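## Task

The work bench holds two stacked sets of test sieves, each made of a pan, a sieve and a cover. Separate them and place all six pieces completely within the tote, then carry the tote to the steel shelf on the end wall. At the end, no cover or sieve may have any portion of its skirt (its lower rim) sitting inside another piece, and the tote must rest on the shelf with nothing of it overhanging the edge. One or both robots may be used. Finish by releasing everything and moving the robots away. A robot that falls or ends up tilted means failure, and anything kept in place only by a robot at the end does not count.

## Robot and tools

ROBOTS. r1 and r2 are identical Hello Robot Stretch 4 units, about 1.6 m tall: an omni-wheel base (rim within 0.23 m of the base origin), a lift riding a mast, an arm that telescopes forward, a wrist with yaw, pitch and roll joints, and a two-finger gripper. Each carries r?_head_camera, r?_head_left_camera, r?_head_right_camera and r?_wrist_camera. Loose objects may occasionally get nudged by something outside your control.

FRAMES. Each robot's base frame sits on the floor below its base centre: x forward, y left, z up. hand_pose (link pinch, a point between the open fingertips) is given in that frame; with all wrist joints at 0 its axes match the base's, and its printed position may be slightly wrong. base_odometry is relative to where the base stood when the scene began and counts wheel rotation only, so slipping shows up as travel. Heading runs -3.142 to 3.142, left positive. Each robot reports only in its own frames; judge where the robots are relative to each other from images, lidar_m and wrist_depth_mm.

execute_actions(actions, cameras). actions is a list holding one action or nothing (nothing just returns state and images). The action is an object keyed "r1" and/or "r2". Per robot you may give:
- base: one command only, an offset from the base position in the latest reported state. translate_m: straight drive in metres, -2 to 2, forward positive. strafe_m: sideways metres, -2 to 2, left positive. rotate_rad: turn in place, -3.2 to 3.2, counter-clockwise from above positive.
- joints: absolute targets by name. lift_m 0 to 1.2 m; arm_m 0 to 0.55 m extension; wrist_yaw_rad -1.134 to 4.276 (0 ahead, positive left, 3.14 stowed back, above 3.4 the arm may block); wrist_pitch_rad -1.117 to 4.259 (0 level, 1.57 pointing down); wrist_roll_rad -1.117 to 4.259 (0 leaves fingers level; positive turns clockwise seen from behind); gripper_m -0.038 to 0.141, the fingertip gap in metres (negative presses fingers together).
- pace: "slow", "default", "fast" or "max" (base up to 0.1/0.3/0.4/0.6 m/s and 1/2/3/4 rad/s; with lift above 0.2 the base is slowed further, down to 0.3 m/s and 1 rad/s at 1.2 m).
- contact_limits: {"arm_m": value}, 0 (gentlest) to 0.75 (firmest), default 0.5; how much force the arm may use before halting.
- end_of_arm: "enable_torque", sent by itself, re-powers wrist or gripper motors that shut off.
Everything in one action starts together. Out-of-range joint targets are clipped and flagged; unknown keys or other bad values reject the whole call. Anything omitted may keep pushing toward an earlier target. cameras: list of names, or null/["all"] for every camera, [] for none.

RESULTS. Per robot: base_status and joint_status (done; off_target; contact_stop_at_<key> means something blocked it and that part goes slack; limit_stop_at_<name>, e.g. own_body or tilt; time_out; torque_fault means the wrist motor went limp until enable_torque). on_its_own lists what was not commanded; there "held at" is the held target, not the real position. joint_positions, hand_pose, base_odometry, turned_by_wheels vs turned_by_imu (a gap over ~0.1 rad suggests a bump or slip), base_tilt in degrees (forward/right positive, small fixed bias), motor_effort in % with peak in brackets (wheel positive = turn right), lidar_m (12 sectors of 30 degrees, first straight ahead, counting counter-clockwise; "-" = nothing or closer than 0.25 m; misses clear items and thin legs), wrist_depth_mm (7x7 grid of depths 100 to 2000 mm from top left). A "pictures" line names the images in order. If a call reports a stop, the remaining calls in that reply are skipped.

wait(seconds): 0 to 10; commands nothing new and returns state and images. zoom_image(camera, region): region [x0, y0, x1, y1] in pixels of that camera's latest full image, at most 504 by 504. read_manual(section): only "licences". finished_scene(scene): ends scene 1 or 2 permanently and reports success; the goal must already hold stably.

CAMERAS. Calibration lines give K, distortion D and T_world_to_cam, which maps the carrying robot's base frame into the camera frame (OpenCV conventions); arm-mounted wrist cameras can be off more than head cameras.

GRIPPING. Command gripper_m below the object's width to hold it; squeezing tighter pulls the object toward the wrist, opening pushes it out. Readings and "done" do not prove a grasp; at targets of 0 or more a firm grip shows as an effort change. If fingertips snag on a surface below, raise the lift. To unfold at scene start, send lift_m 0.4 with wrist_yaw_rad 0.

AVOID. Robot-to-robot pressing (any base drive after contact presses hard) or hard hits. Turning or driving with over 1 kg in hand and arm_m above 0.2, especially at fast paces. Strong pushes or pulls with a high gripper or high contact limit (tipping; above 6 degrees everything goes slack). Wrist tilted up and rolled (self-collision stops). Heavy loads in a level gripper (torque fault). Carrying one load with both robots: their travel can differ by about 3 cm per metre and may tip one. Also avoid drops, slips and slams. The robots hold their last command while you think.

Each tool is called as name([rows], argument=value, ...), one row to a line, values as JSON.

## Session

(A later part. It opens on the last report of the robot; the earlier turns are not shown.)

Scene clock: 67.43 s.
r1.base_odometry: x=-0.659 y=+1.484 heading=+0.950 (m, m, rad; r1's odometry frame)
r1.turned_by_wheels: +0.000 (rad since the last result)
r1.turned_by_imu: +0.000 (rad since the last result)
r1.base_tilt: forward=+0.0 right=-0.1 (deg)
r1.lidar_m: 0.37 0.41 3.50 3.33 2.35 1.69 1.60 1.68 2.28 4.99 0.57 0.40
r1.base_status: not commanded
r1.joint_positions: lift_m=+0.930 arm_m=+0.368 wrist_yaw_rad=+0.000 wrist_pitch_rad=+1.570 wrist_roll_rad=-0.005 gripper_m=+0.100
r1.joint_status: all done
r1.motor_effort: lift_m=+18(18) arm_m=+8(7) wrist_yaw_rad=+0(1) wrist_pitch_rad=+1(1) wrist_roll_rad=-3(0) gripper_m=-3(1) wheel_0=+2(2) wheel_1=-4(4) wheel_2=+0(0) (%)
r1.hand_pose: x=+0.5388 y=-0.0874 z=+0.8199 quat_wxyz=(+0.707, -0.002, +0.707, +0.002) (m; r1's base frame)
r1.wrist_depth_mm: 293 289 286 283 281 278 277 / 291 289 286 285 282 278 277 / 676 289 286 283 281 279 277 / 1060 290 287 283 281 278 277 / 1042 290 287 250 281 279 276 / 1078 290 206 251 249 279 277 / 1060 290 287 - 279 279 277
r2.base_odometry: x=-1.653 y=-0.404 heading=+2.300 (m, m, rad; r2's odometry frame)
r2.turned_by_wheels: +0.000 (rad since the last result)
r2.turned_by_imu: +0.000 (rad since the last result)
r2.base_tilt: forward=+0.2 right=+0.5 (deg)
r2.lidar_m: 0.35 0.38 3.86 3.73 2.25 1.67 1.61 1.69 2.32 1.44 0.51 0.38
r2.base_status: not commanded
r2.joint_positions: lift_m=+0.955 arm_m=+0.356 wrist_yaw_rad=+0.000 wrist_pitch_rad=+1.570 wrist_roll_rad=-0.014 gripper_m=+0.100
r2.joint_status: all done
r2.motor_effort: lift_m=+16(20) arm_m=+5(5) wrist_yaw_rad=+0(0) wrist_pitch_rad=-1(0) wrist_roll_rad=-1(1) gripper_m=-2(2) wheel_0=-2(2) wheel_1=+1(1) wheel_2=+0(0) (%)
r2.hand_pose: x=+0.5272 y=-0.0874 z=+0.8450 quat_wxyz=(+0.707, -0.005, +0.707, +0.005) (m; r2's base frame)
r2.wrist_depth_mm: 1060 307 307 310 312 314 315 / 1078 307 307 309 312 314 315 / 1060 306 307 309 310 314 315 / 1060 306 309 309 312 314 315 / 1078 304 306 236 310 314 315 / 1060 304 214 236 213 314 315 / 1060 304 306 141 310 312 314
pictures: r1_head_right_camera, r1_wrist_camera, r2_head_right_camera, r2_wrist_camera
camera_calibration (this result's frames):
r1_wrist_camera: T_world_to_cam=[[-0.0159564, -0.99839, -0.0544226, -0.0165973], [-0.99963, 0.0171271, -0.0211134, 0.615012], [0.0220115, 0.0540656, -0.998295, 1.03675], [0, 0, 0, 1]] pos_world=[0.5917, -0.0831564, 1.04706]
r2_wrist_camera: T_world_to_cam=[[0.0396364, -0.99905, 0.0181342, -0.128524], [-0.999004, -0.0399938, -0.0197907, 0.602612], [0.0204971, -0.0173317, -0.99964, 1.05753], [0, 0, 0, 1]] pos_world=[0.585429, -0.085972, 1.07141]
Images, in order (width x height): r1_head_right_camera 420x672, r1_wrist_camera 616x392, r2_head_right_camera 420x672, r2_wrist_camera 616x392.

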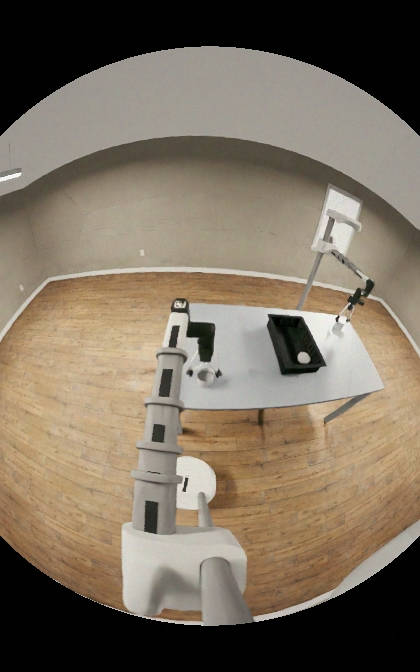

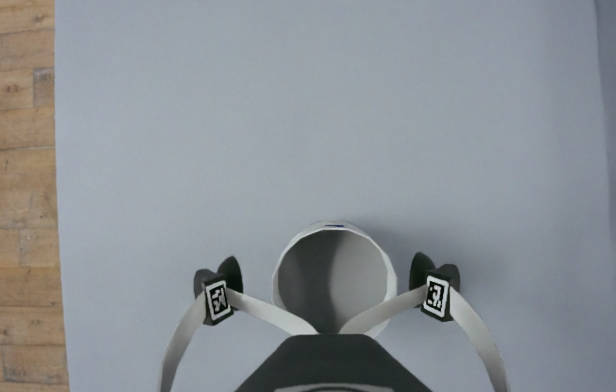

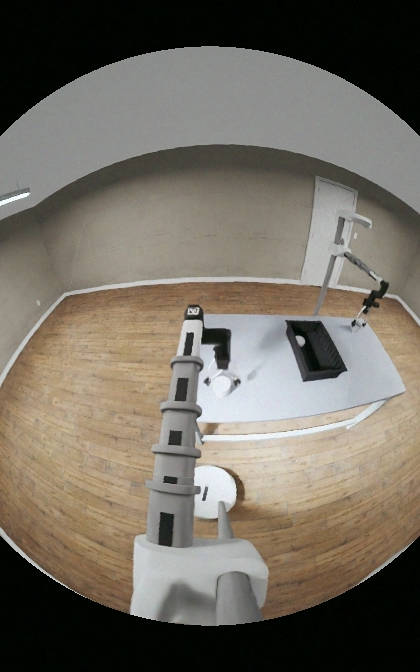

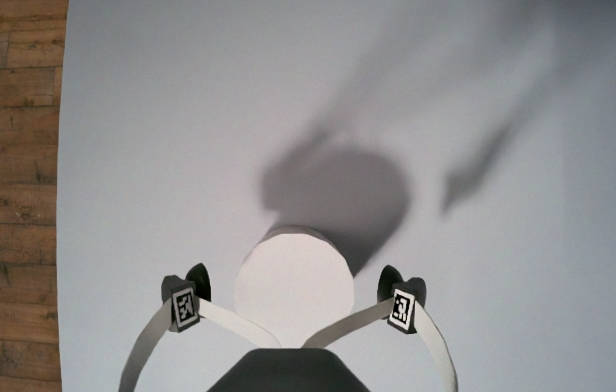

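execute_actions([
  {"r1":{"joints":{"gripper_m":0.05}},"r2":{"joints":{"gripper_m":0.055}}},
], cameras=["r1_wrist_camera","r2_wrist_camera"])

execute_actions([
  {"r1":{"joints":{"lift_m":0.96},"pace":"slow"},"r2":{"joints":{"lift_m":0.985},"pace":"slow"}},
], cameras=["r1_head_right_camera","r1_wrist_camera","r2_head_right_camera","r2_wrist_camera"])

zoom_image(camera="r1_head_right_camera", region=[170,280,390,410])

zoom_image(camera="r2_head_right_camera", region=[190,280,410,410])

Scene clock: 75.27 s.
r1.base_odometry: x=-0.659 y=+1.484 heading=+0.950 (m, m, rad; r1's odometry frame)
r1.turned_by_wheels: +0.000 (rad since the last result)
r1.turned_by_imu: +0.000 (rad since the last result)
r1.base_tilt: forward=+0.0 right=-0.2 (deg)
r1.lidar_m: 0.37 0.41 3.48 3.33 2.34 1.69 1.60 1.67 2.28 4.98 0.55 0.40
r1.base_status: not commanded
r1.joint_positions: lift_m=+0.930 arm_m=+0.368 wrist_yaw_rad=+0.000 wrist_pitch_rad=+1.570 wrist_roll_rad=-0.005 gripper_m=+0.050
r1.joint_status: all done
r1.motor_effort: lift_m=+18(18) arm_m=+8(8) wrist_yaw_rad=+1(1) wrist_pitch_rad=+2(1) wrist_roll_rad=-1(1) gripper_m=-15(15) wheel_0=+2(3) wheel_1=-4(3) wheel_2=+0(0) (%)
r1.hand_pose: x=+0.5388 y=-0.0874 z=+0.8199 quat_wxyz=(+0.707, -0.002, +0.707, +0.002) (m; r1's base frame)
r1.wrist_depth_mm: 291 289 285 283 282 277 276 / 291 290 286 283 281 277 277 / 683 289 286 283 282 279 276 / 1060 290 286 285 281 278 276 / 1060 290 287 249 282 279 276 / 1060 290 194 249 211 278 277 / 1060 290 287 - 281 278 276
r2.base_odometry: x=-1.653 y=-0.404 heading=+2.300 (m, m, rad; r2's odometry frame)
r2.turned_by_wheels: +0.000 (rad since the last result)
r2.turned_by_imu: -0.001 (rad since the last result)
r2.base_tilt: forward=+0.2 right=+0.5 (deg)
r2.lidar_m: 0.34 0.36 3.87 3.74 2.27 1.69 1.61 1.69 2.32 1.43 0.53 0.36
r2.base_status: not commanded
r2.joint_positions: lift_m=+0.955 arm_m=+0.356 wrist_yaw_rad=+0.000 wrist_pitch_rad=+1.570 wrist_roll_rad=-0.014 gripper_m=+0.055
r2.joint_status: all done
r2.motor_effort: lift_m=+16(15) arm_m=+5(5) wrist_yaw_rad=-1(1) wrist_pitch_rad=-1(0) wrist_roll_rad=-1(1) gripper_m=-7(10) wheel_0=-2(2) wheel_1=+1(1) wheel_2=+0(0) (%)
r2.hand_pose: x=+0.5272 y=-0.0874 z=+0.8450 quat_wxyz=(+0.707, -0.005, +0.707, +0.005) (m; r2's base frame)
r2.wrist_depth_mm: 1060 306 307 310 312 314 315 / 1078 306 309 309 312 314 315 / 1060 304 309 309 310 314 315 / 1060 306 307 309 310 312 314 / 1060 306 306 236 310 314 314 / 1060 304 198 235 216 314 314 / 1060 303 304 146 310 312 314
pictures: r1_wrist_camera, r2_wrist_camera
camera_calibration (this result's frames):
r1_wrist_camera: T_world_to_cam=[[-0.0159564, -0.99839, -0.0544226, -0.0165973], [-0.99963, 0.0171271, -0.0211134, 0.615012], [0.0220115, 0.0540656, -0.998295, 1.03675], [0, 0, 0, 1]] pos_world=[0.5917, -0.0831564, 1.04706]
r2_wrist_camera: T_world_to_cam=[[0.0396365, -0.99905, 0.0181342, -0.128524], [-0.999004, -0.0399939, -0.0197907, 0.602612], [0.0204971, -0.0173317, -0.99964, 1.05753], [0, 0, 0, 1]] pos_world=[0.585429, -0.085972, 1.07141]
Images, in order (width x height): r1_wrist_camera 616x392, r2_wrist_camera 616x392.

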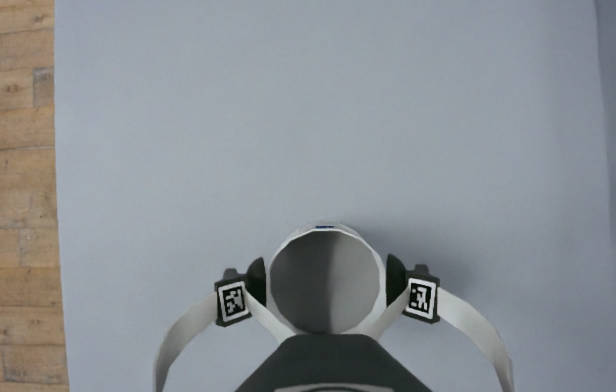

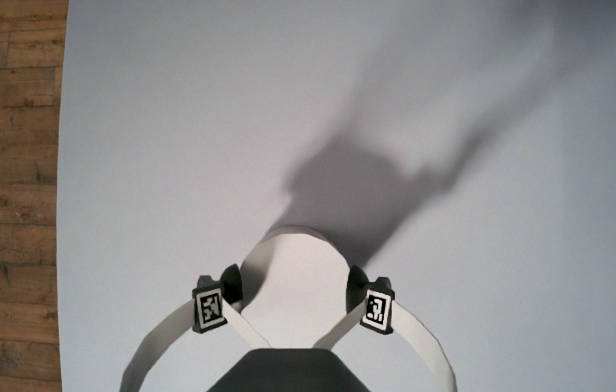

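Scene clock: 76.33 s.
r1.base_odometry: x=-0.659 y=+1.484 heading=+0.950 (m, m, rad; r1's odometry frame)
r1.turned_by_wheels: +0.000 (rad since the last result)
r1.turned_by_imu: +0.000 (rad since the last result)
r1.base_tilt: forward=-0.1 right=-0.2 (deg)
r1.lidar_m: 0.37 0.39 3.49 3.33 2.35 1.68 1.62 1.67 2.27 5.00 0.56 0.40
r1.base_status: not commanded
r1.joint_positions: lift_m=+0.960 arm_m=+0.368 wrist_yaw_rad=+0.000 wrist_pitch_rad=+1.570 wrist_roll_rad=-0.005 gripper_m=+0.050
r1.joint_status: all done
r1.motor_effort: lift_m=+24(25) arm_m=+7(7) wrist_yaw_rad=+0(0) wrist_pitch_rad=+1(1) wrist_roll_rad=+0(1) gripper_m=-15(13) wheel_0=+3(3) wheel_1=-4(4) wheel_2=+0(0) (%)
r1.hand_pose: x=+0.5388 y=-0.0874 z=+0.8494 quat_wxyz=(+0.707, -0.002, +0.707, +0.002) (m; r1's base frame)
r1.wrist_depth_mm: 1078 319 317 312 310 306 304 / 1118 320 315 312 309 307 303 / 1098 319 317 314 309 307 304 / 1098 319 314 314 309 309 304 / 1098 320 317 249 309 307 304 / 1098 319 195 249 224 307 304 / 1118 320 315 - 309 309 306
r2.base_odometry: x=-1.653 y=-0.404 heading=+2.300 (m, m, rad; r2's odometry frame)
r2.turned_by_wheels: +0.000 (rad since the last result)
r2.turned_by_imu: +0.000 (rad since the last result)
r2.base_tilt: forward=+0.1 right=+0.6 (deg)
r2.lidar_m: 0.34 0.34 3.87 3.73 2.26 1.66 1.60 1.71 2.33 1.44 0.50 0.38
r2.base_status: not commanded
r2.joint_positions: lift_m=+0.985 arm_m=+0.356 wrist_yaw_rad=+0.000 wrist_pitch_rad=+1.570 wrist_roll_rad=-0.014 gripper_m=+0.055
r2.joint_status: all done
r2.motor_effort: lift_m=+22(21) arm_m=+5(5) wrist_yaw_rad=+0(0) wrist_pitch_rad=-1(1) wrist_roll_rad=-1(1) gripper_m=-4(8) wheel_0=-2(2) wheel_1=+1(1) wheel_2=+0(0) (%)
r2.hand_pose: x=+0.5273 y=-0.0874 z=+0.8745 quat_wxyz=(+0.707, -0.005, +0.707, +0.005) (m; r2's base frame)
r2.wrist_depth_mm: 1098 336 338 340 342 343 347 / 1098 336 338 338 343 345 345 / 1098 334 338 340 342 343 345 / 1098 334 336 338 342 342 345 / 1078 334 336 265 342 343 345 / 1098 334 201 265 216 342 343 / 1098 332 334 140 340 342 343
pictures: r1_head_right_camera, r1_wrist_camera, r2_head_right_camera, r2_wrist_camera
camera_calibration (this result's frames):
r1_wrist_camera: T_world_to_cam=[[-0.0159562, -0.99839, -0.0544226, -0.0149921], [-0.99963, 0.0171269, -0.0211133, 0.615636], [0.0220114, 0.0540656, -0.998295, 1.06619], [0, 0, 0, 1]] pos_world=[0.591701, -0.0831564, 1.07656]
r2_wrist_camera: T_world_to_cam=[[0.0396366, -0.99905, 0.0181342, -0.129059], [-0.999004, -0.039994, -0.0197905, 0.603197], [0.020497, -0.0173317, -0.99964, 1.08702], [0, 0, 0, 1]] pos_world=[0.585431, -0.085972, 1.10091]
Images, in order (width x height): r1_head_right_camera 420x672, r1_wrist_camera 616x392, r2_head_right_camera 420x672, r2_wrist_camera 616x392.

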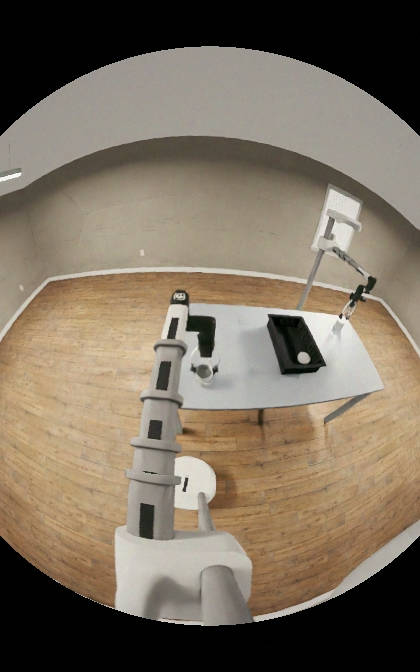

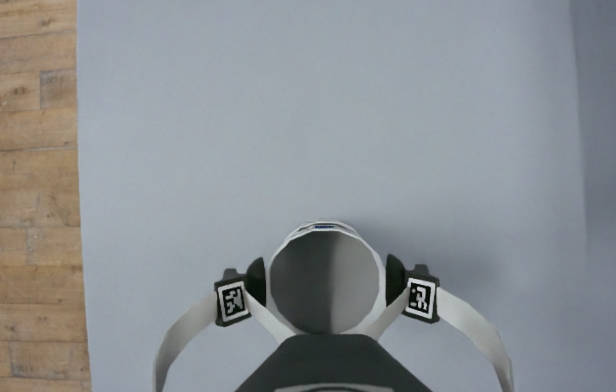

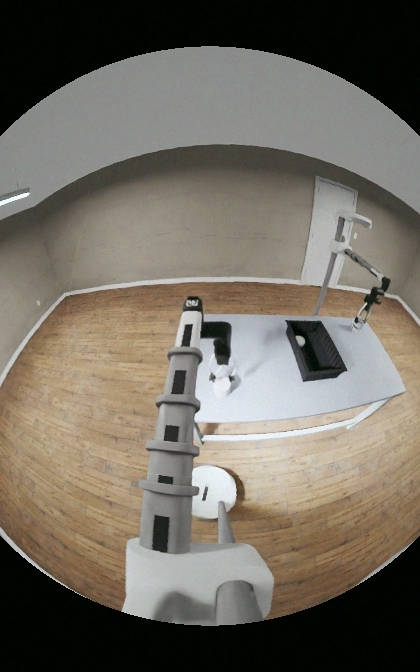

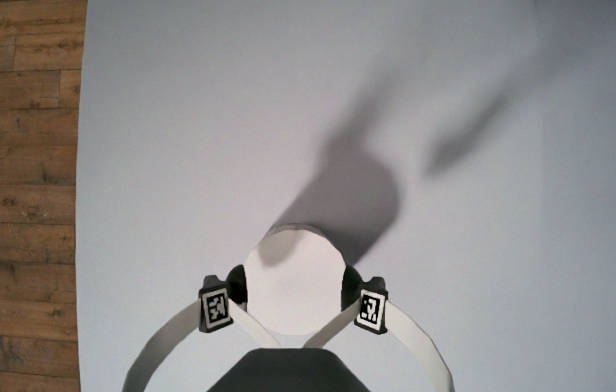

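Region (170, 280, 390, 410) of r1_head_right_camera's 420x672 image, scaled by 2.291, with more detail than that image has; it fills the top 298 rows of this view, and the rest is white.

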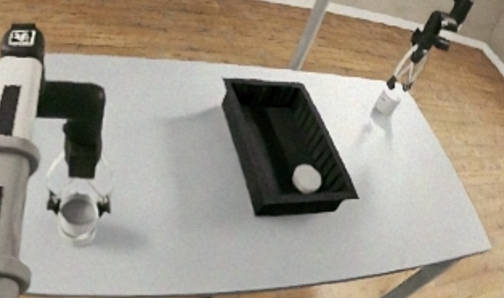

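Region (190, 280, 410, 410) of r2_head_right_camera's 420x672 image, scaled by 2.291, with more detail than that image has; it fills the top 298 rows of this view, and the rest is white.

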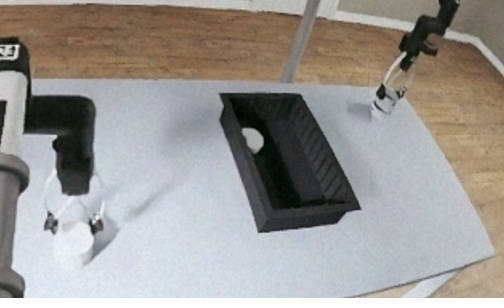

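execute_actions([
  {"r1":{"joints":{"lift_m":1.05}},"r2":{"joints":{"gripper_m":0.1}}},
], cameras=[])

execute_actions([
  {"r1":{"base":{"strafe_m":-0.45}},"r2":{"joints":{"lift_m":0.948}}},
], cameras=["r1_wrist_camera","r1_head_camera"])

execute_actions([
  {"r2":{"joints":{"gripper_m":0.055}}},
], cameras=[])

execute_actions([
  {"r2":{"joints":{"lift_m":0.98},"pace":"slow"}},
], cameras=["r1_head_right_camera","r2_wrist_camera"])

zoom_image(camera="r1_head_right_camera", region=[170,260,390,410])

Scene clock: 84.97 s.
r1.base_odometry: x=-0.659 y=+1.484 heading=+0.950 (m, m, rad; r1's odometry frame)
r1.turned_by_wheels: +0.000 (rad since the last result)
r1.turned_by_imu: +0.000 (rad since the last result)
r1.base_tilt: forward=-0.1 right=-0.2 (deg)
r1.lidar_m: 0.37 0.39 3.48 3.34 2.34 1.68 1.62 1.67 2.24 4.99 0.56 0.40
r1.base_status: not commanded
r1.joint_positions: lift_m=+1.050 arm_m=+0.368 wrist_yaw_rad=+0.000 wrist_pitch_rad=+1.570 wrist_roll_rad=-0.005 gripper_m=+0.050
r1.joint_status: all done
r1.motor_effort: lift_m=+23(26) arm_m=+7(7) wrist_yaw_rad=+0(0) wrist_pitch_rad=+1(2) wrist_roll_rad=-1(1) gripper_m=-15(15) wheel_0=+2(2) wheel_1=-3(3) wheel_2=+0(0) (%)
r1.hand_pose: x=+0.5388 y=-0.0874 z=+0.9395 quat_wxyz=(+0.707, -0.002, +0.707, +0.002) (m; r1's base frame)
r1.wrist_depth_mm: 1182 407 407 402 397 394 392 / 1182 410 404 404 399 394 392 / 1182 413 407 402 399 394 392 / 1182 410 407 402 402 397 392 / 1182 1160 407 249 397 397 392 / 1182 1160 195 249 224 394 394 / 1182 1182 407 - 399 397 394
r2.base_odometry: x=-1.653 y=-0.404 heading=+2.300 (m, m, rad; r2's odometry frame)
r2.turned_by_wheels: +0.000 (rad since the last result)
r2.turned_by_imu: -0.001 (rad since the last result)
r2.base_tilt: forward=+0.1 right=+0.6 (deg)
r2.lidar_m: 0.34 0.37 3.87 3.73 2.27 1.68 1.60 1.70 2.34 1.42 0.51 0.38
r2.base_status: not commanded
r2.joint_positions: lift_m=+0.985 arm_m=+0.356 wrist_yaw_rad=+0.000 wrist_pitch_rad=+1.570 wrist_roll_rad=-0.014 gripper_m=+0.100
r2.joint_status: all done
r2.motor_effort: lift_m=+22(22) arm_m=+5(5) wrist_yaw_rad=+0(1) wrist_pitch_rad=+0(1) wrist_roll_rad=-1(1) gripper_m=-1(4) wheel_0=-2(2) wheel_1=+1(1) wheel_2=+0(0) (%)
r2.hand_pose: x=+0.5273 y=-0.0874 z=+0.8745 quat_wxyz=(+0.707, -0.005, +0.707, +0.005) (m; r2's base frame)
r2.wrist_depth_mm: 1098 336 338 340 343 343 347 / 1098 336 338 340 342 343 345 / 1098 334 338 340 342 343 345 / 1098 336 338 340 340 343 345 / 1098 334 338 266 342 343 343 / 1098 332 214 265 214 342 345 / 1078 332 336 141 338 342 343
pictures: none
No camera images: the call's "cameras" was empty. Leave "cameras" out to get every camera's image.

Scene clock: 87.80 s.
r1.base_odometry: x=-0.293 y=+1.222 heading=+0.950 (m, m, rad; r1's odometry frame)
r1.turned_by_wheels: +0.000 (rad since the last result)
r1.turned_by_imu: +0.000 (rad since the last result)
r1.base_tilt: forward=+0.0 right=-0.2 (deg)
r1.lidar_m: 0.38 0.38 0.56 3.78 2.30 1.70 1.60 1.67 2.25 4.55 0.54 0.40
r1.base_status: done
r1.joint_positions: lift_m=+1.050 arm_m=+0.368 wrist_yaw_rad=+0.000 wrist_pitch_rad=+1.570 wrist_roll_rad=-0.005 gripper_m=+0.050
r1.joint_status: not commanded
r1.motor_effort: lift_m=+23(23) arm_m=+7(8) wrist_yaw_rad=+1(1) wrist_pitch_rad=+0(1) wrist_roll_rad=+0(0) gripper_m=-15(14) wheel_0=+2(14) wheel_1=-3(13) wheel_2=+0(0) (%)
r1.hand_pose: x=+0.5388 y=-0.0874 z=+0.9395 quat_wxyz=(+0.707, -0.002, +0.707, +0.002) (m; r1's base frame)
r1.wrist_depth_mm: 413 410 404 399 397 389 310 / 415 407 404 399 394 370 314 / 415 410 404 397 397 377 306 / 413 410 404 379 394 375 306 / 413 410 404 250 312 397 392 / 415 415 195 250 224 392 394 / 415 413 410 - 397 399 1118
r2.base_odometry: x=-1.653 y=-0.404 heading=+2.300 (m, m, rad; r2's odometry frame)
r2.turned_by_wheels: +0.000 (rad since the last result)
r2.turned_by_imu: -0.001 (rad since the last result)
r2.base_tilt: forward=+0.1 right=+0.4 (deg)
r2.lidar_m: 0.35 0.37 3.87 3.73 2.26 1.69 1.61 1.69 2.33 1.42 0.52 0.38
r2.base_status: not commanded
r2.joint_positions: lift_m=+0.948 arm_m=+0.356 wrist_yaw_rad=+0.000 wrist_pitch_rad=+1.570 wrist_roll_rad=-0.014 gripper_m=+0.100
r2.joint_status: all done
r2.motor_effort: lift_m=+16(19) arm_m=+5(5) wrist_yaw_rad=+0(0) wrist_pitch_rad=-1(0) wrist_roll_rad=-1(1) gripper_m=-1(2) wheel_0=-2(2) wheel_1=+1(1) wheel_2=+0(0) (%)
r2.hand_pose: x=+0.5273 y=-0.0874 z=+0.8380 quat_wxyz=(+0.707, -0.005, +0.707, +0.005) (m; r2's base frame)
r2.wrist_depth_mm: 1060 298 301 303 306 307 307 / 1060 300 300 301 304 306 307 / 298 298 301 303 303 306 307 / 297 298 300 303 304 306 307 / 297 298 298 229 304 306 307 / 297 297 214 228 214 306 306 / 296 297 300 141 303 304 307
pictures: r1_head_camera, r1_wrist_camera
camera_calibration (this result's frames):
r1_wrist_camera: T_world_to_cam=[[-0.0159564, -0.99839, -0.0544226, -0.0100921], [-0.99963, 0.0171271, -0.0211133, 0.617545], [0.0220114, 0.0540656, -0.998295, 1.15607], [0, 0, 0, 1]] pos_world=[0.591709, -0.0831564, 1.16659]
Images, in order (width x height): r1_head_camera 420x560, r1_wrist_camera 616x392.

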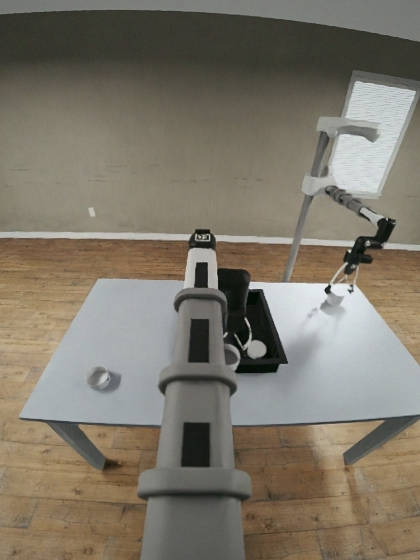

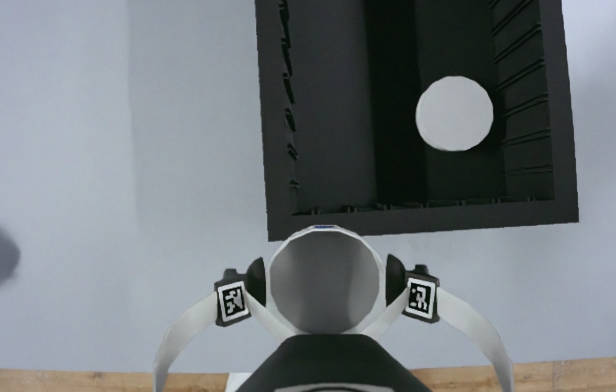

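Scene clock: 89.10 s.
r1.base_odometry: x=-0.293 y=+1.222 heading=+0.950 (m, m, rad; r1's odometry frame)
r1.turned_by_wheels: +0.000 (rad since the last result)
r1.turned_by_imu: +0.000 (rad since the last result)
r1.base_tilt: forward=+0.0 right=-0.2 (deg)
r1.lidar_m: 0.36 0.40 0.54 3.79 2.32 1.69 1.61 1.67 2.26 4.54 0.56 0.40
r1.base_status: not commanded
r1.joint_positions: lift_m=+1.050 arm_m=+0.368 wrist_yaw_rad=+0.000 wrist_pitch_rad=+1.570 wrist_roll_rad=-0.005 gripper_m=+0.050
r1.joint_status: not commanded
r1.motor_effort: lift_m=+23(23) arm_m=+8(8) wrist_yaw_rad=+1(1) wrist_pitch_rad=+1(2) wrist_roll_rad=-1(1) gripper_m=-14(15) wheel_0=+2(2) wheel_1=-3(3) wheel_2=+0(0) (%)
r1.hand_pose: x=+0.5388 y=-0.0874 z=+0.9395 quat_wxyz=(+0.707, -0.002, +0.707, +0.002) (m; r1's base frame)
r1.wrist_depth_mm: 413 407 407 402 397 392 310 / 413 410 404 397 397 375 312 / 415 410 407 397 394 377 307 / 415 410 407 377 394 384 306 / 415 410 407 250 312 397 392 / 415 413 195 249 224 394 392 / 413 413 407 - 402 399 1118
r2.base_odometry: x=-1.653 y=-0.404 heading=+2.300 (m, m, rad; r2's odometry frame)
r2.turned_by_wheels: +0.000 (rad since the last result)
r2.turned_by_imu: +0.000 (rad since the last result)
r2.base_tilt: forward=+0.1 right=+0.4 (deg)
r2.lidar_m: 0.34 0.37 3.86 3.72 2.25 1.67 1.62 1.70 2.32 1.42 0.50 0.38
r2.base_status: not commanded
r2.joint_positions: lift_m=+0.948 arm_m=+0.356 wrist_yaw_rad=+0.000 wrist_pitch_rad=+1.570 wrist_roll_rad=-0.014 gripper_m=+0.055
r2.joint_status: all done
r2.motor_effort: lift_m=+16(16) arm_m=+5(5) wrist_yaw_rad=+0(0) wrist_pitch_rad=-1(1) wrist_roll_rad=-1(1) gripper_m=-13(10) wheel_0=-2(2) wheel_1=+1(2) wheel_2=+0(0) (%)
r2.hand_pose: x=+0.5273 y=-0.0874 z=+0.8380 quat_wxyz=(+0.707, -0.005, +0.707, +0.005) (m; r2's base frame)
r2.wrist_depth_mm: 1060 298 301 303 304 306 307 / 1060 298 300 301 304 307 307 / 297 298 300 301 303 306 309 / 297 297 300 301 303 306 307 / 297 298 300 229 304 304 306 / 296 298 213 228 202 303 307 / 296 297 300 186 303 304 306
pictures: none
No camera images: the call's "cameras" was empty. Leave "cameras" out to get every camera's image.

Scene clock: 90.20 s.
r1.base_odometry: x=-0.293 y=+1.222 heading=+0.950 (m, m, rad; r1's odometry frame)
r1.turned_by_wheels: +0.000 (rad since the last result)
r1.turned_by_imu: +0.000 (rad since the last result)
r1.base_tilt: forward=+0.0 right=-0.2 (deg)
r1.lidar_m: 0.37 0.39 0.56 3.78 2.29 1.68 1.60 1.65 2.26 4.55 0.53 0.40
r1.base_status: not commanded
r1.joint_positions: lift_m=+1.050 arm_m=+0.368 wrist_yaw_rad=+0.000 wrist_pitch_rad=+1.570 wrist_roll_rad=-0.005 gripper_m=+0.050
r1.joint_status: not commanded
r1.motor_effort: lift_m=+23(23) arm_m=+7(7) wrist_yaw_rad=+0(1) wrist_pitch_rad=+1(0) wrist_roll_rad=-1(1) gripper_m=-15(14) wheel_0=+3(3) wheel_1=-4(3) wheel_2=+0(0) (%)
r1.hand_pose: x=+0.5388 y=-0.0874 z=+0.9395 quat_wxyz=(+0.707, -0.002, +0.707, +0.002) (m; r1's base frame)
r1.wrist_depth_mm: 413 410 404 397 394 389 312 / 415 410 407 399 397 373 312 / 413 410 407 399 397 377 307 / 413 410 407 379 394 384 306 / 413 413 404 250 312 394 392 / 415 410 195 249 224 397 394 / 415 415 407 - 399 397 1098
r2.base_odometry: x=-1.653 y=-0.404 heading=+2.300 (m, m, rad; r2's odometry frame)
r2.turned_by_wheels: +0.000 (rad since the last result)
r2.turned_by_imu: +0.000 (rad since the last result)
r2.base_tilt: forward=+0.1 right=+0.5 (deg)
r2.lidar_m: 0.34 0.35 3.88 3.74 2.25 1.68 1.61 1.69 2.36 1.41 0.51 0.36
r2.base_status: not commanded
r2.joint_positions: lift_m=+0.980 arm_m=+0.356 wrist_yaw_rad=+0.000 wrist_pitch_rad=+1.570 wrist_roll_rad=-0.014 gripper_m=+0.055
r2.joint_status: all done
r2.motor_effort: lift_m=+22(23) arm_m=+5(5) wrist_yaw_rad=+0(1) wrist_pitch_rad=-1(1) wrist_roll_rad=-1(1) gripper_m=-13(12) wheel_0=-2(2) wheel_1=+1(1) wheel_2=+0(0) (%)
r2.hand_pose: x=+0.5273 y=-0.0874 z=+0.8695 quat_wxyz=(+0.707, -0.005, +0.707, +0.005) (m; r2's base frame)
r2.wrist_depth_mm: 1098 330 332 334 336 340 340 / 1078 330 332 334 336 340 340 / 1098 330 332 334 336 338 340 / 1098 330 332 332 336 338 338 / 1078 329 330 229 336 338 338 / 1078 329 212 229 202 338 338 / 1098 329 330 186 334 336 338
pictures: r1_head_right_camera, r2_wrist_camera
camera_calibration (this result's frames):
r2_wrist_camera: T_world_to_cam=[[0.0396365, -0.99905, 0.0181342, -0.128968], [-0.999004, -0.0399939, -0.0197905, 0.603101], [0.020497, -0.0173317, -0.99964, 1.08202], [0, 0, 0, 1]] pos_world=[0.585434, -0.085972, 1.0959]
Images, in order (width x height): r1_head_right_camera 420x672, r2_wrist_camera 616x392.

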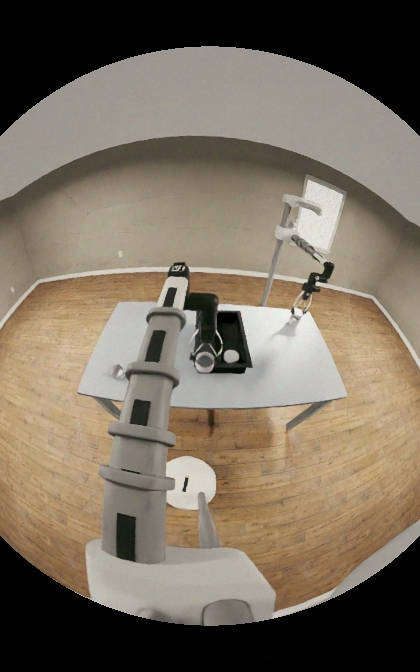

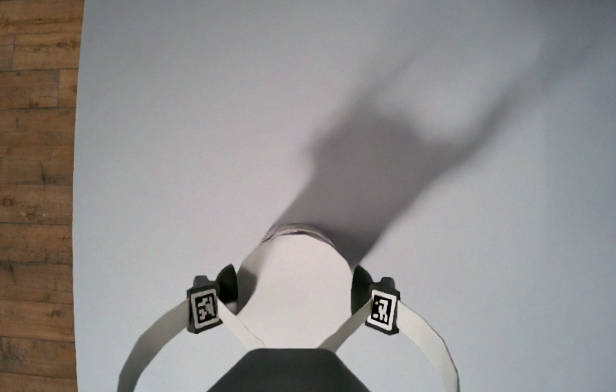

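Region (170, 260, 390, 410) of r1_head_right_camera's 420x672 image, scaled by 2.291, with more detail than that image has; it fills the top 344 rows of this view, and the rest is white.

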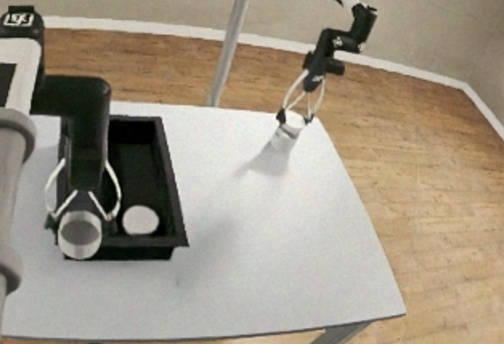

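zoom_image(camera="r1_head_right_camera", region=[275,295,320,335])

Region (275, 295, 320, 335) of r1_head_right_camera's 420x672 image, scaled by 11.200, with more detail than that image has.

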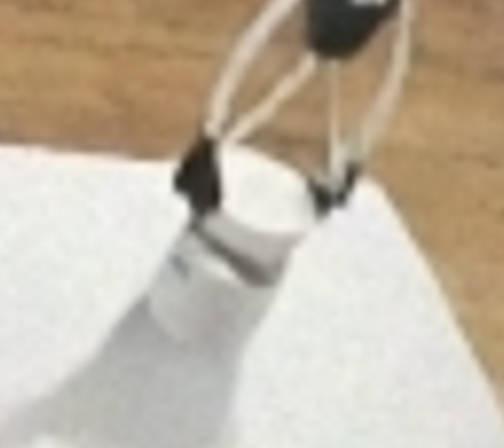

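execute_actions([
  {"r1":{"base":{"strafe_m":-0.033},"joints":{"arm_m":0.49,"wrist_roll_rad":0.785}},"r2":{"joints":{"lift_m":1.05,"arm_m":0.28}}},
], cameras=["r1_wrist_camera","r2_wrist_camera"])

execute_actions([
  {"r1":{"joints":{"lift_m":0.925},"pace":"slow"},"r2":{"base":{"strafe_m":-0.3}}},
], cameras=["r1_wrist_camera","r2_wrist_camera","r2_head_camera"])

Scene clock: 103.93 s.
r1.base_odometry: x=-0.266 y=+1.203 heading=+0.949 (m, m, rad; r1's odometry frame)
r1.turned_by_wheels: +0.000 (rad since the last result)
r1.turned_by_imu: +0.000 (rad since the last result)
r1.base_tilt: forward=+0.0 right=-0.2 (deg)
r1.lidar_m: 0.37 0.41 0.56 3.81 2.29 1.69 1.60 1.67 2.27 4.51 0.55 0.39
r1.base_status: done
r1.joint_positions: lift_m=+1.050 arm_m=+0.489 wrist_yaw_rad=+0.000 wrist_pitch_rad=+1.570 wrist_roll_rad=+0.785 gripper_m=+0.050
r1.joint_status: all done
r1.motor_effort: lift_m=+23(24) arm_m=+7(7) wrist_yaw_rad=+1(1) wrist_pitch_rad=+2(1) wrist_roll_rad=+2(3) gripper_m=-15(14) wheel_0=+1(9) wheel_1=-4(10) wheel_2=+0(1) (%)
r1.hand_pose: x=+0.6598 y=-0.0874 z=+0.9395 quat_wxyz=(+0.654, +0.270, +0.653, -0.270) (m; r1's base frame)
r1.wrist_depth_mm: 413 357 402 392 397 394 392 / 332 404 402 402 349 394 392 / 387 404 399 399 375 327 397 / 410 338 402 402 397 347 392 / 413 410 338 250 377 364 394 / 413 410 194 249 224 394 394 / 413 410 404 - 399 397 1138
r2.base_odometry: x=-1.653 y=-0.404 heading=+2.300 (m, m, rad; r2's odometry frame)
r2.turned_by_wheels: +0.000 (rad since the last result)
r2.turned_by_imu: -0.001 (rad since the last result)
r2.base_tilt: forward=+0.1 right=+0.5 (deg)
r2.lidar_m: 0.34 0.37 3.87 3.73 2.26 1.67 1.62 1.68 2.34 1.45 0.50 0.37
r2.base_status: not commanded
r2.joint_positions: lift_m=+1.050 arm_m=+0.281 wrist_yaw_rad=+0.000 wrist_pitch_rad=+1.570 wrist_roll_rad=-0.014 gripper_m=+0.055
r2.joint_status: all done
r2.motor_effort: lift_m=+22(23) arm_m=-5(6) wrist_yaw_rad=+0(0) wrist_pitch_rad=-2(2) wrist_roll_rad=-1(1) gripper_m=-11(11) wheel_0=-2(2) wheel_1=+1(1) wheel_2=+0(0) (%)
r2.hand_pose: x=+0.4520 y=-0.0874 z=+0.9395 quat_wxyz=(+0.707, -0.005, +0.707, +0.005) (m; r2's base frame)
r2.wrist_depth_mm: 1160 402 404 407 407 410 413 / 1182 402 399 404 407 410 413 / 1160 399 402 404 407 410 413 / 1160 399 402 368 407 407 410 / 1160 402 399 229 407 410 413 / 1160 399 213 228 202 410 410 / 1138 1160 946 186 1182 1205 1205
pictures: r1_wrist_camera, r2_wrist_camera
camera_calibration (this result's frames):
r1_wrist_camera: T_world_to_cam=[[-0.720117, -0.69167, -0.0549946, 0.483787], [-0.691739, 0.721847, -0.0208543, 0.596726], [0.0541219, 0.0230244, -0.998269, 1.12949], [0, 0, 0, 1]] pos_world=[0.700032, -0.122129, 1.16658]
r2_wrist_camera: T_world_to_cam=[[0.0395527, -0.999053, 0.0181245, -0.127207], [-0.999012, -0.0399057, -0.0195462, 0.529062], [0.0202509, -0.0173335, -0.999645, 1.15367], [0, 0, 0, 1]] pos_world=[0.510208, -0.0859772, 1.16591]
Images, in order (width x height): r1_wrist_camera 616x392, r2_wrist_camera 616x392.

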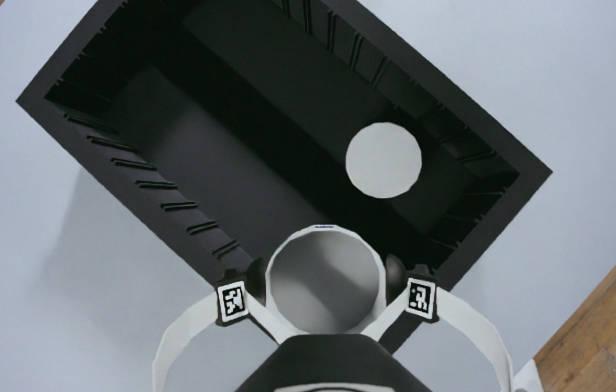

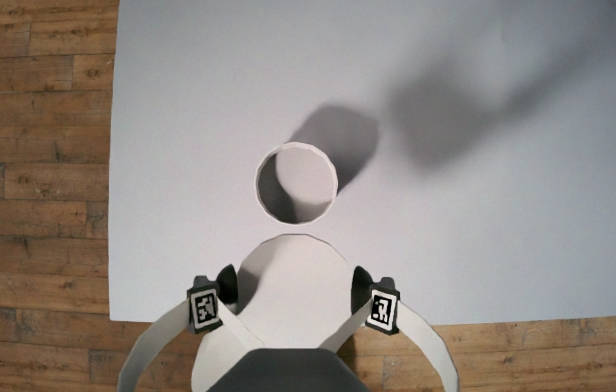

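Scene clock: 106.27 s.
r1.base_odometry: x=-0.266 y=+1.203 heading=+0.949 (m, m, rad; r1's odometry frame)
r1.turned_by_wheels: +0.000 (rad since the last result)
r1.turned_by_imu: +0.000 (rad since the last result)
r1.base_tilt: forward=+0.0 right=-0.2 (deg)
r1.lidar_m: 0.38 0.41 0.56 3.84 2.32 1.70 1.60 1.67 2.25 4.52 0.57 0.40
r1.base_status: not commanded
r1.joint_positions: lift_m=+0.925 arm_m=+0.489 wrist_yaw_rad=+0.000 wrist_pitch_rad=+1.570 wrist_roll_rad=+0.785 gripper_m=+0.050
r1.joint_status: all done
r1.motor_effort: lift_m=+18(21) arm_m=+7(7) wrist_yaw_rad=+1(1) wrist_pitch_rad=+1(1) wrist_roll_rad=+0(1) gripper_m=-14(14) wheel_0=+2(2) wheel_1=-4(4) wheel_2=+0(0) (%)
r1.hand_pose: x=+0.6598 y=-0.0874 z=+0.8149 quat_wxyz=(+0.654, +0.270, +0.653, -0.270) (m; r1's base frame)
r1.wrist_depth_mm: 282 281 278 276 263 195 186 / 282 279 278 274 272 238 193 / 257 281 279 277 252 271 236 / 197 278 278 276 274 271 242 / 241 219 278 250 273 260 202 / 285 194 194 249 225 194 186 / 287 283 193 - 234 188 272
r2.base_odometry: x=-1.430 y=-0.204 heading=+2.300 (m, m, rad; r2's odometry frame)
r2.turned_by_wheels: +0.000 (rad since the last result)
r2.turned_by_imu: -0.002 (rad since the last result)
r2.base_tilt: forward=+0.2 right=+0.5 (deg)
r2.lidar_m: 0.33 0.37 0.51 4.04 2.26 1.69 1.61 1.69 2.35 4.26 0.51 0.37
r2.base_status: done
r2.joint_positions: lift_m=+1.050 arm_m=+0.281 wrist_yaw_rad=+0.000 wrist_pitch_rad=+1.570 wrist_roll_rad=-0.014 gripper_m=+0.055
r2.joint_status: not commanded
r2.motor_effort: lift_m=+20(22) arm_m=-5(5) wrist_yaw_rad=+0(1) wrist_pitch_rad=-1(1) wrist_roll_rad=-1(1) gripper_m=-13(13) wheel_0=+2(12) wheel_1=-1(11) wheel_2=+0(3) (%)
r2.hand_pose: x=+0.4520 y=-0.0874 z=+0.9396 quat_wxyz=(+0.707, -0.005, +0.707, +0.005) (m; r2's base frame)
r2.wrist_depth_mm: 399 402 402 407 407 407 410 / 399 399 402 404 404 407 410 / 397 402 404 404 407 404 410 / 384 399 404 404 407 410 410 / 397 399 402 229 407 407 410 / 397 397 212 229 202 410 413 / 1160 1160 946 186 1182 1182 1205
pictures: r1_wrist_camera, r2_head_camera, r2_wrist_camera
camera_calibration (this result's frames):
r1_wrist_camera: T_world_to_cam=[[-0.720117, -0.69167, -0.0549946, 0.47694], [-0.691739, 0.721847, -0.0208543, 0.59413], [0.0541219, 0.0230244, -0.998269, 1.00516], [0, 0, 0, 1]] pos_world=[0.700034, -0.122129, 1.04204]
r2_wrist_camera: T_world_to_cam=[[0.0395498, -0.999053, 0.0181308, -0.127215], [-0.999009, -0.0399057, -0.0197027, 0.529245], [0.0204075, -0.0173336, -0.999641, 1.15369], [0, 0, 0, 1]] pos_world=[0.510208, -0.0859772, 1.16601]
Images, in order (width x height): r1_wrist_camera 616x392, r2_head_camera 420x560, r2_wrist_camera 616x392.

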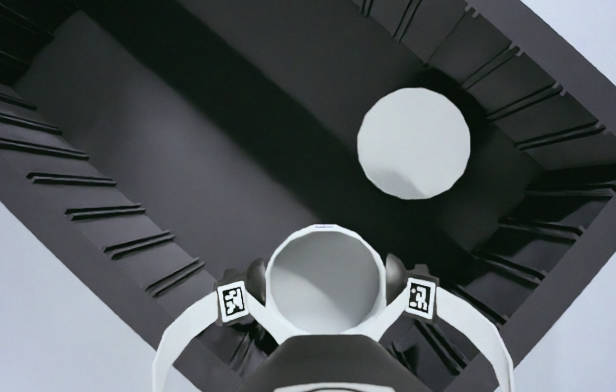

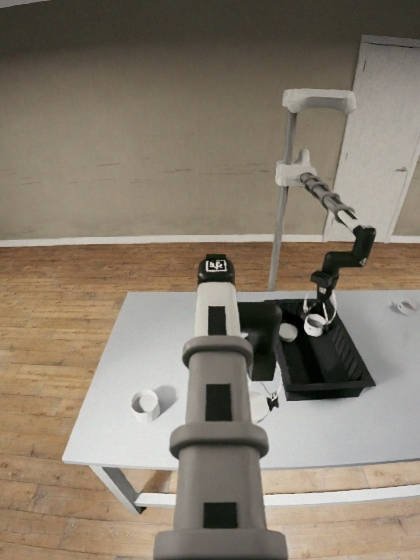

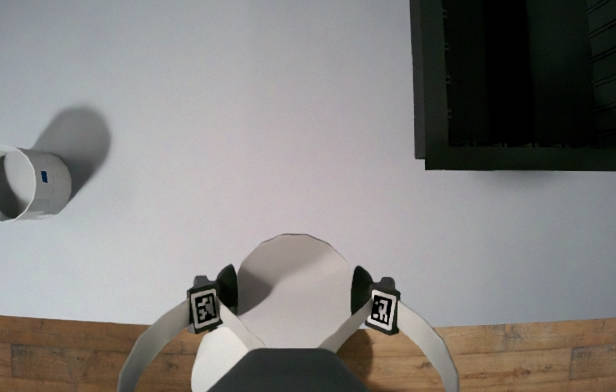

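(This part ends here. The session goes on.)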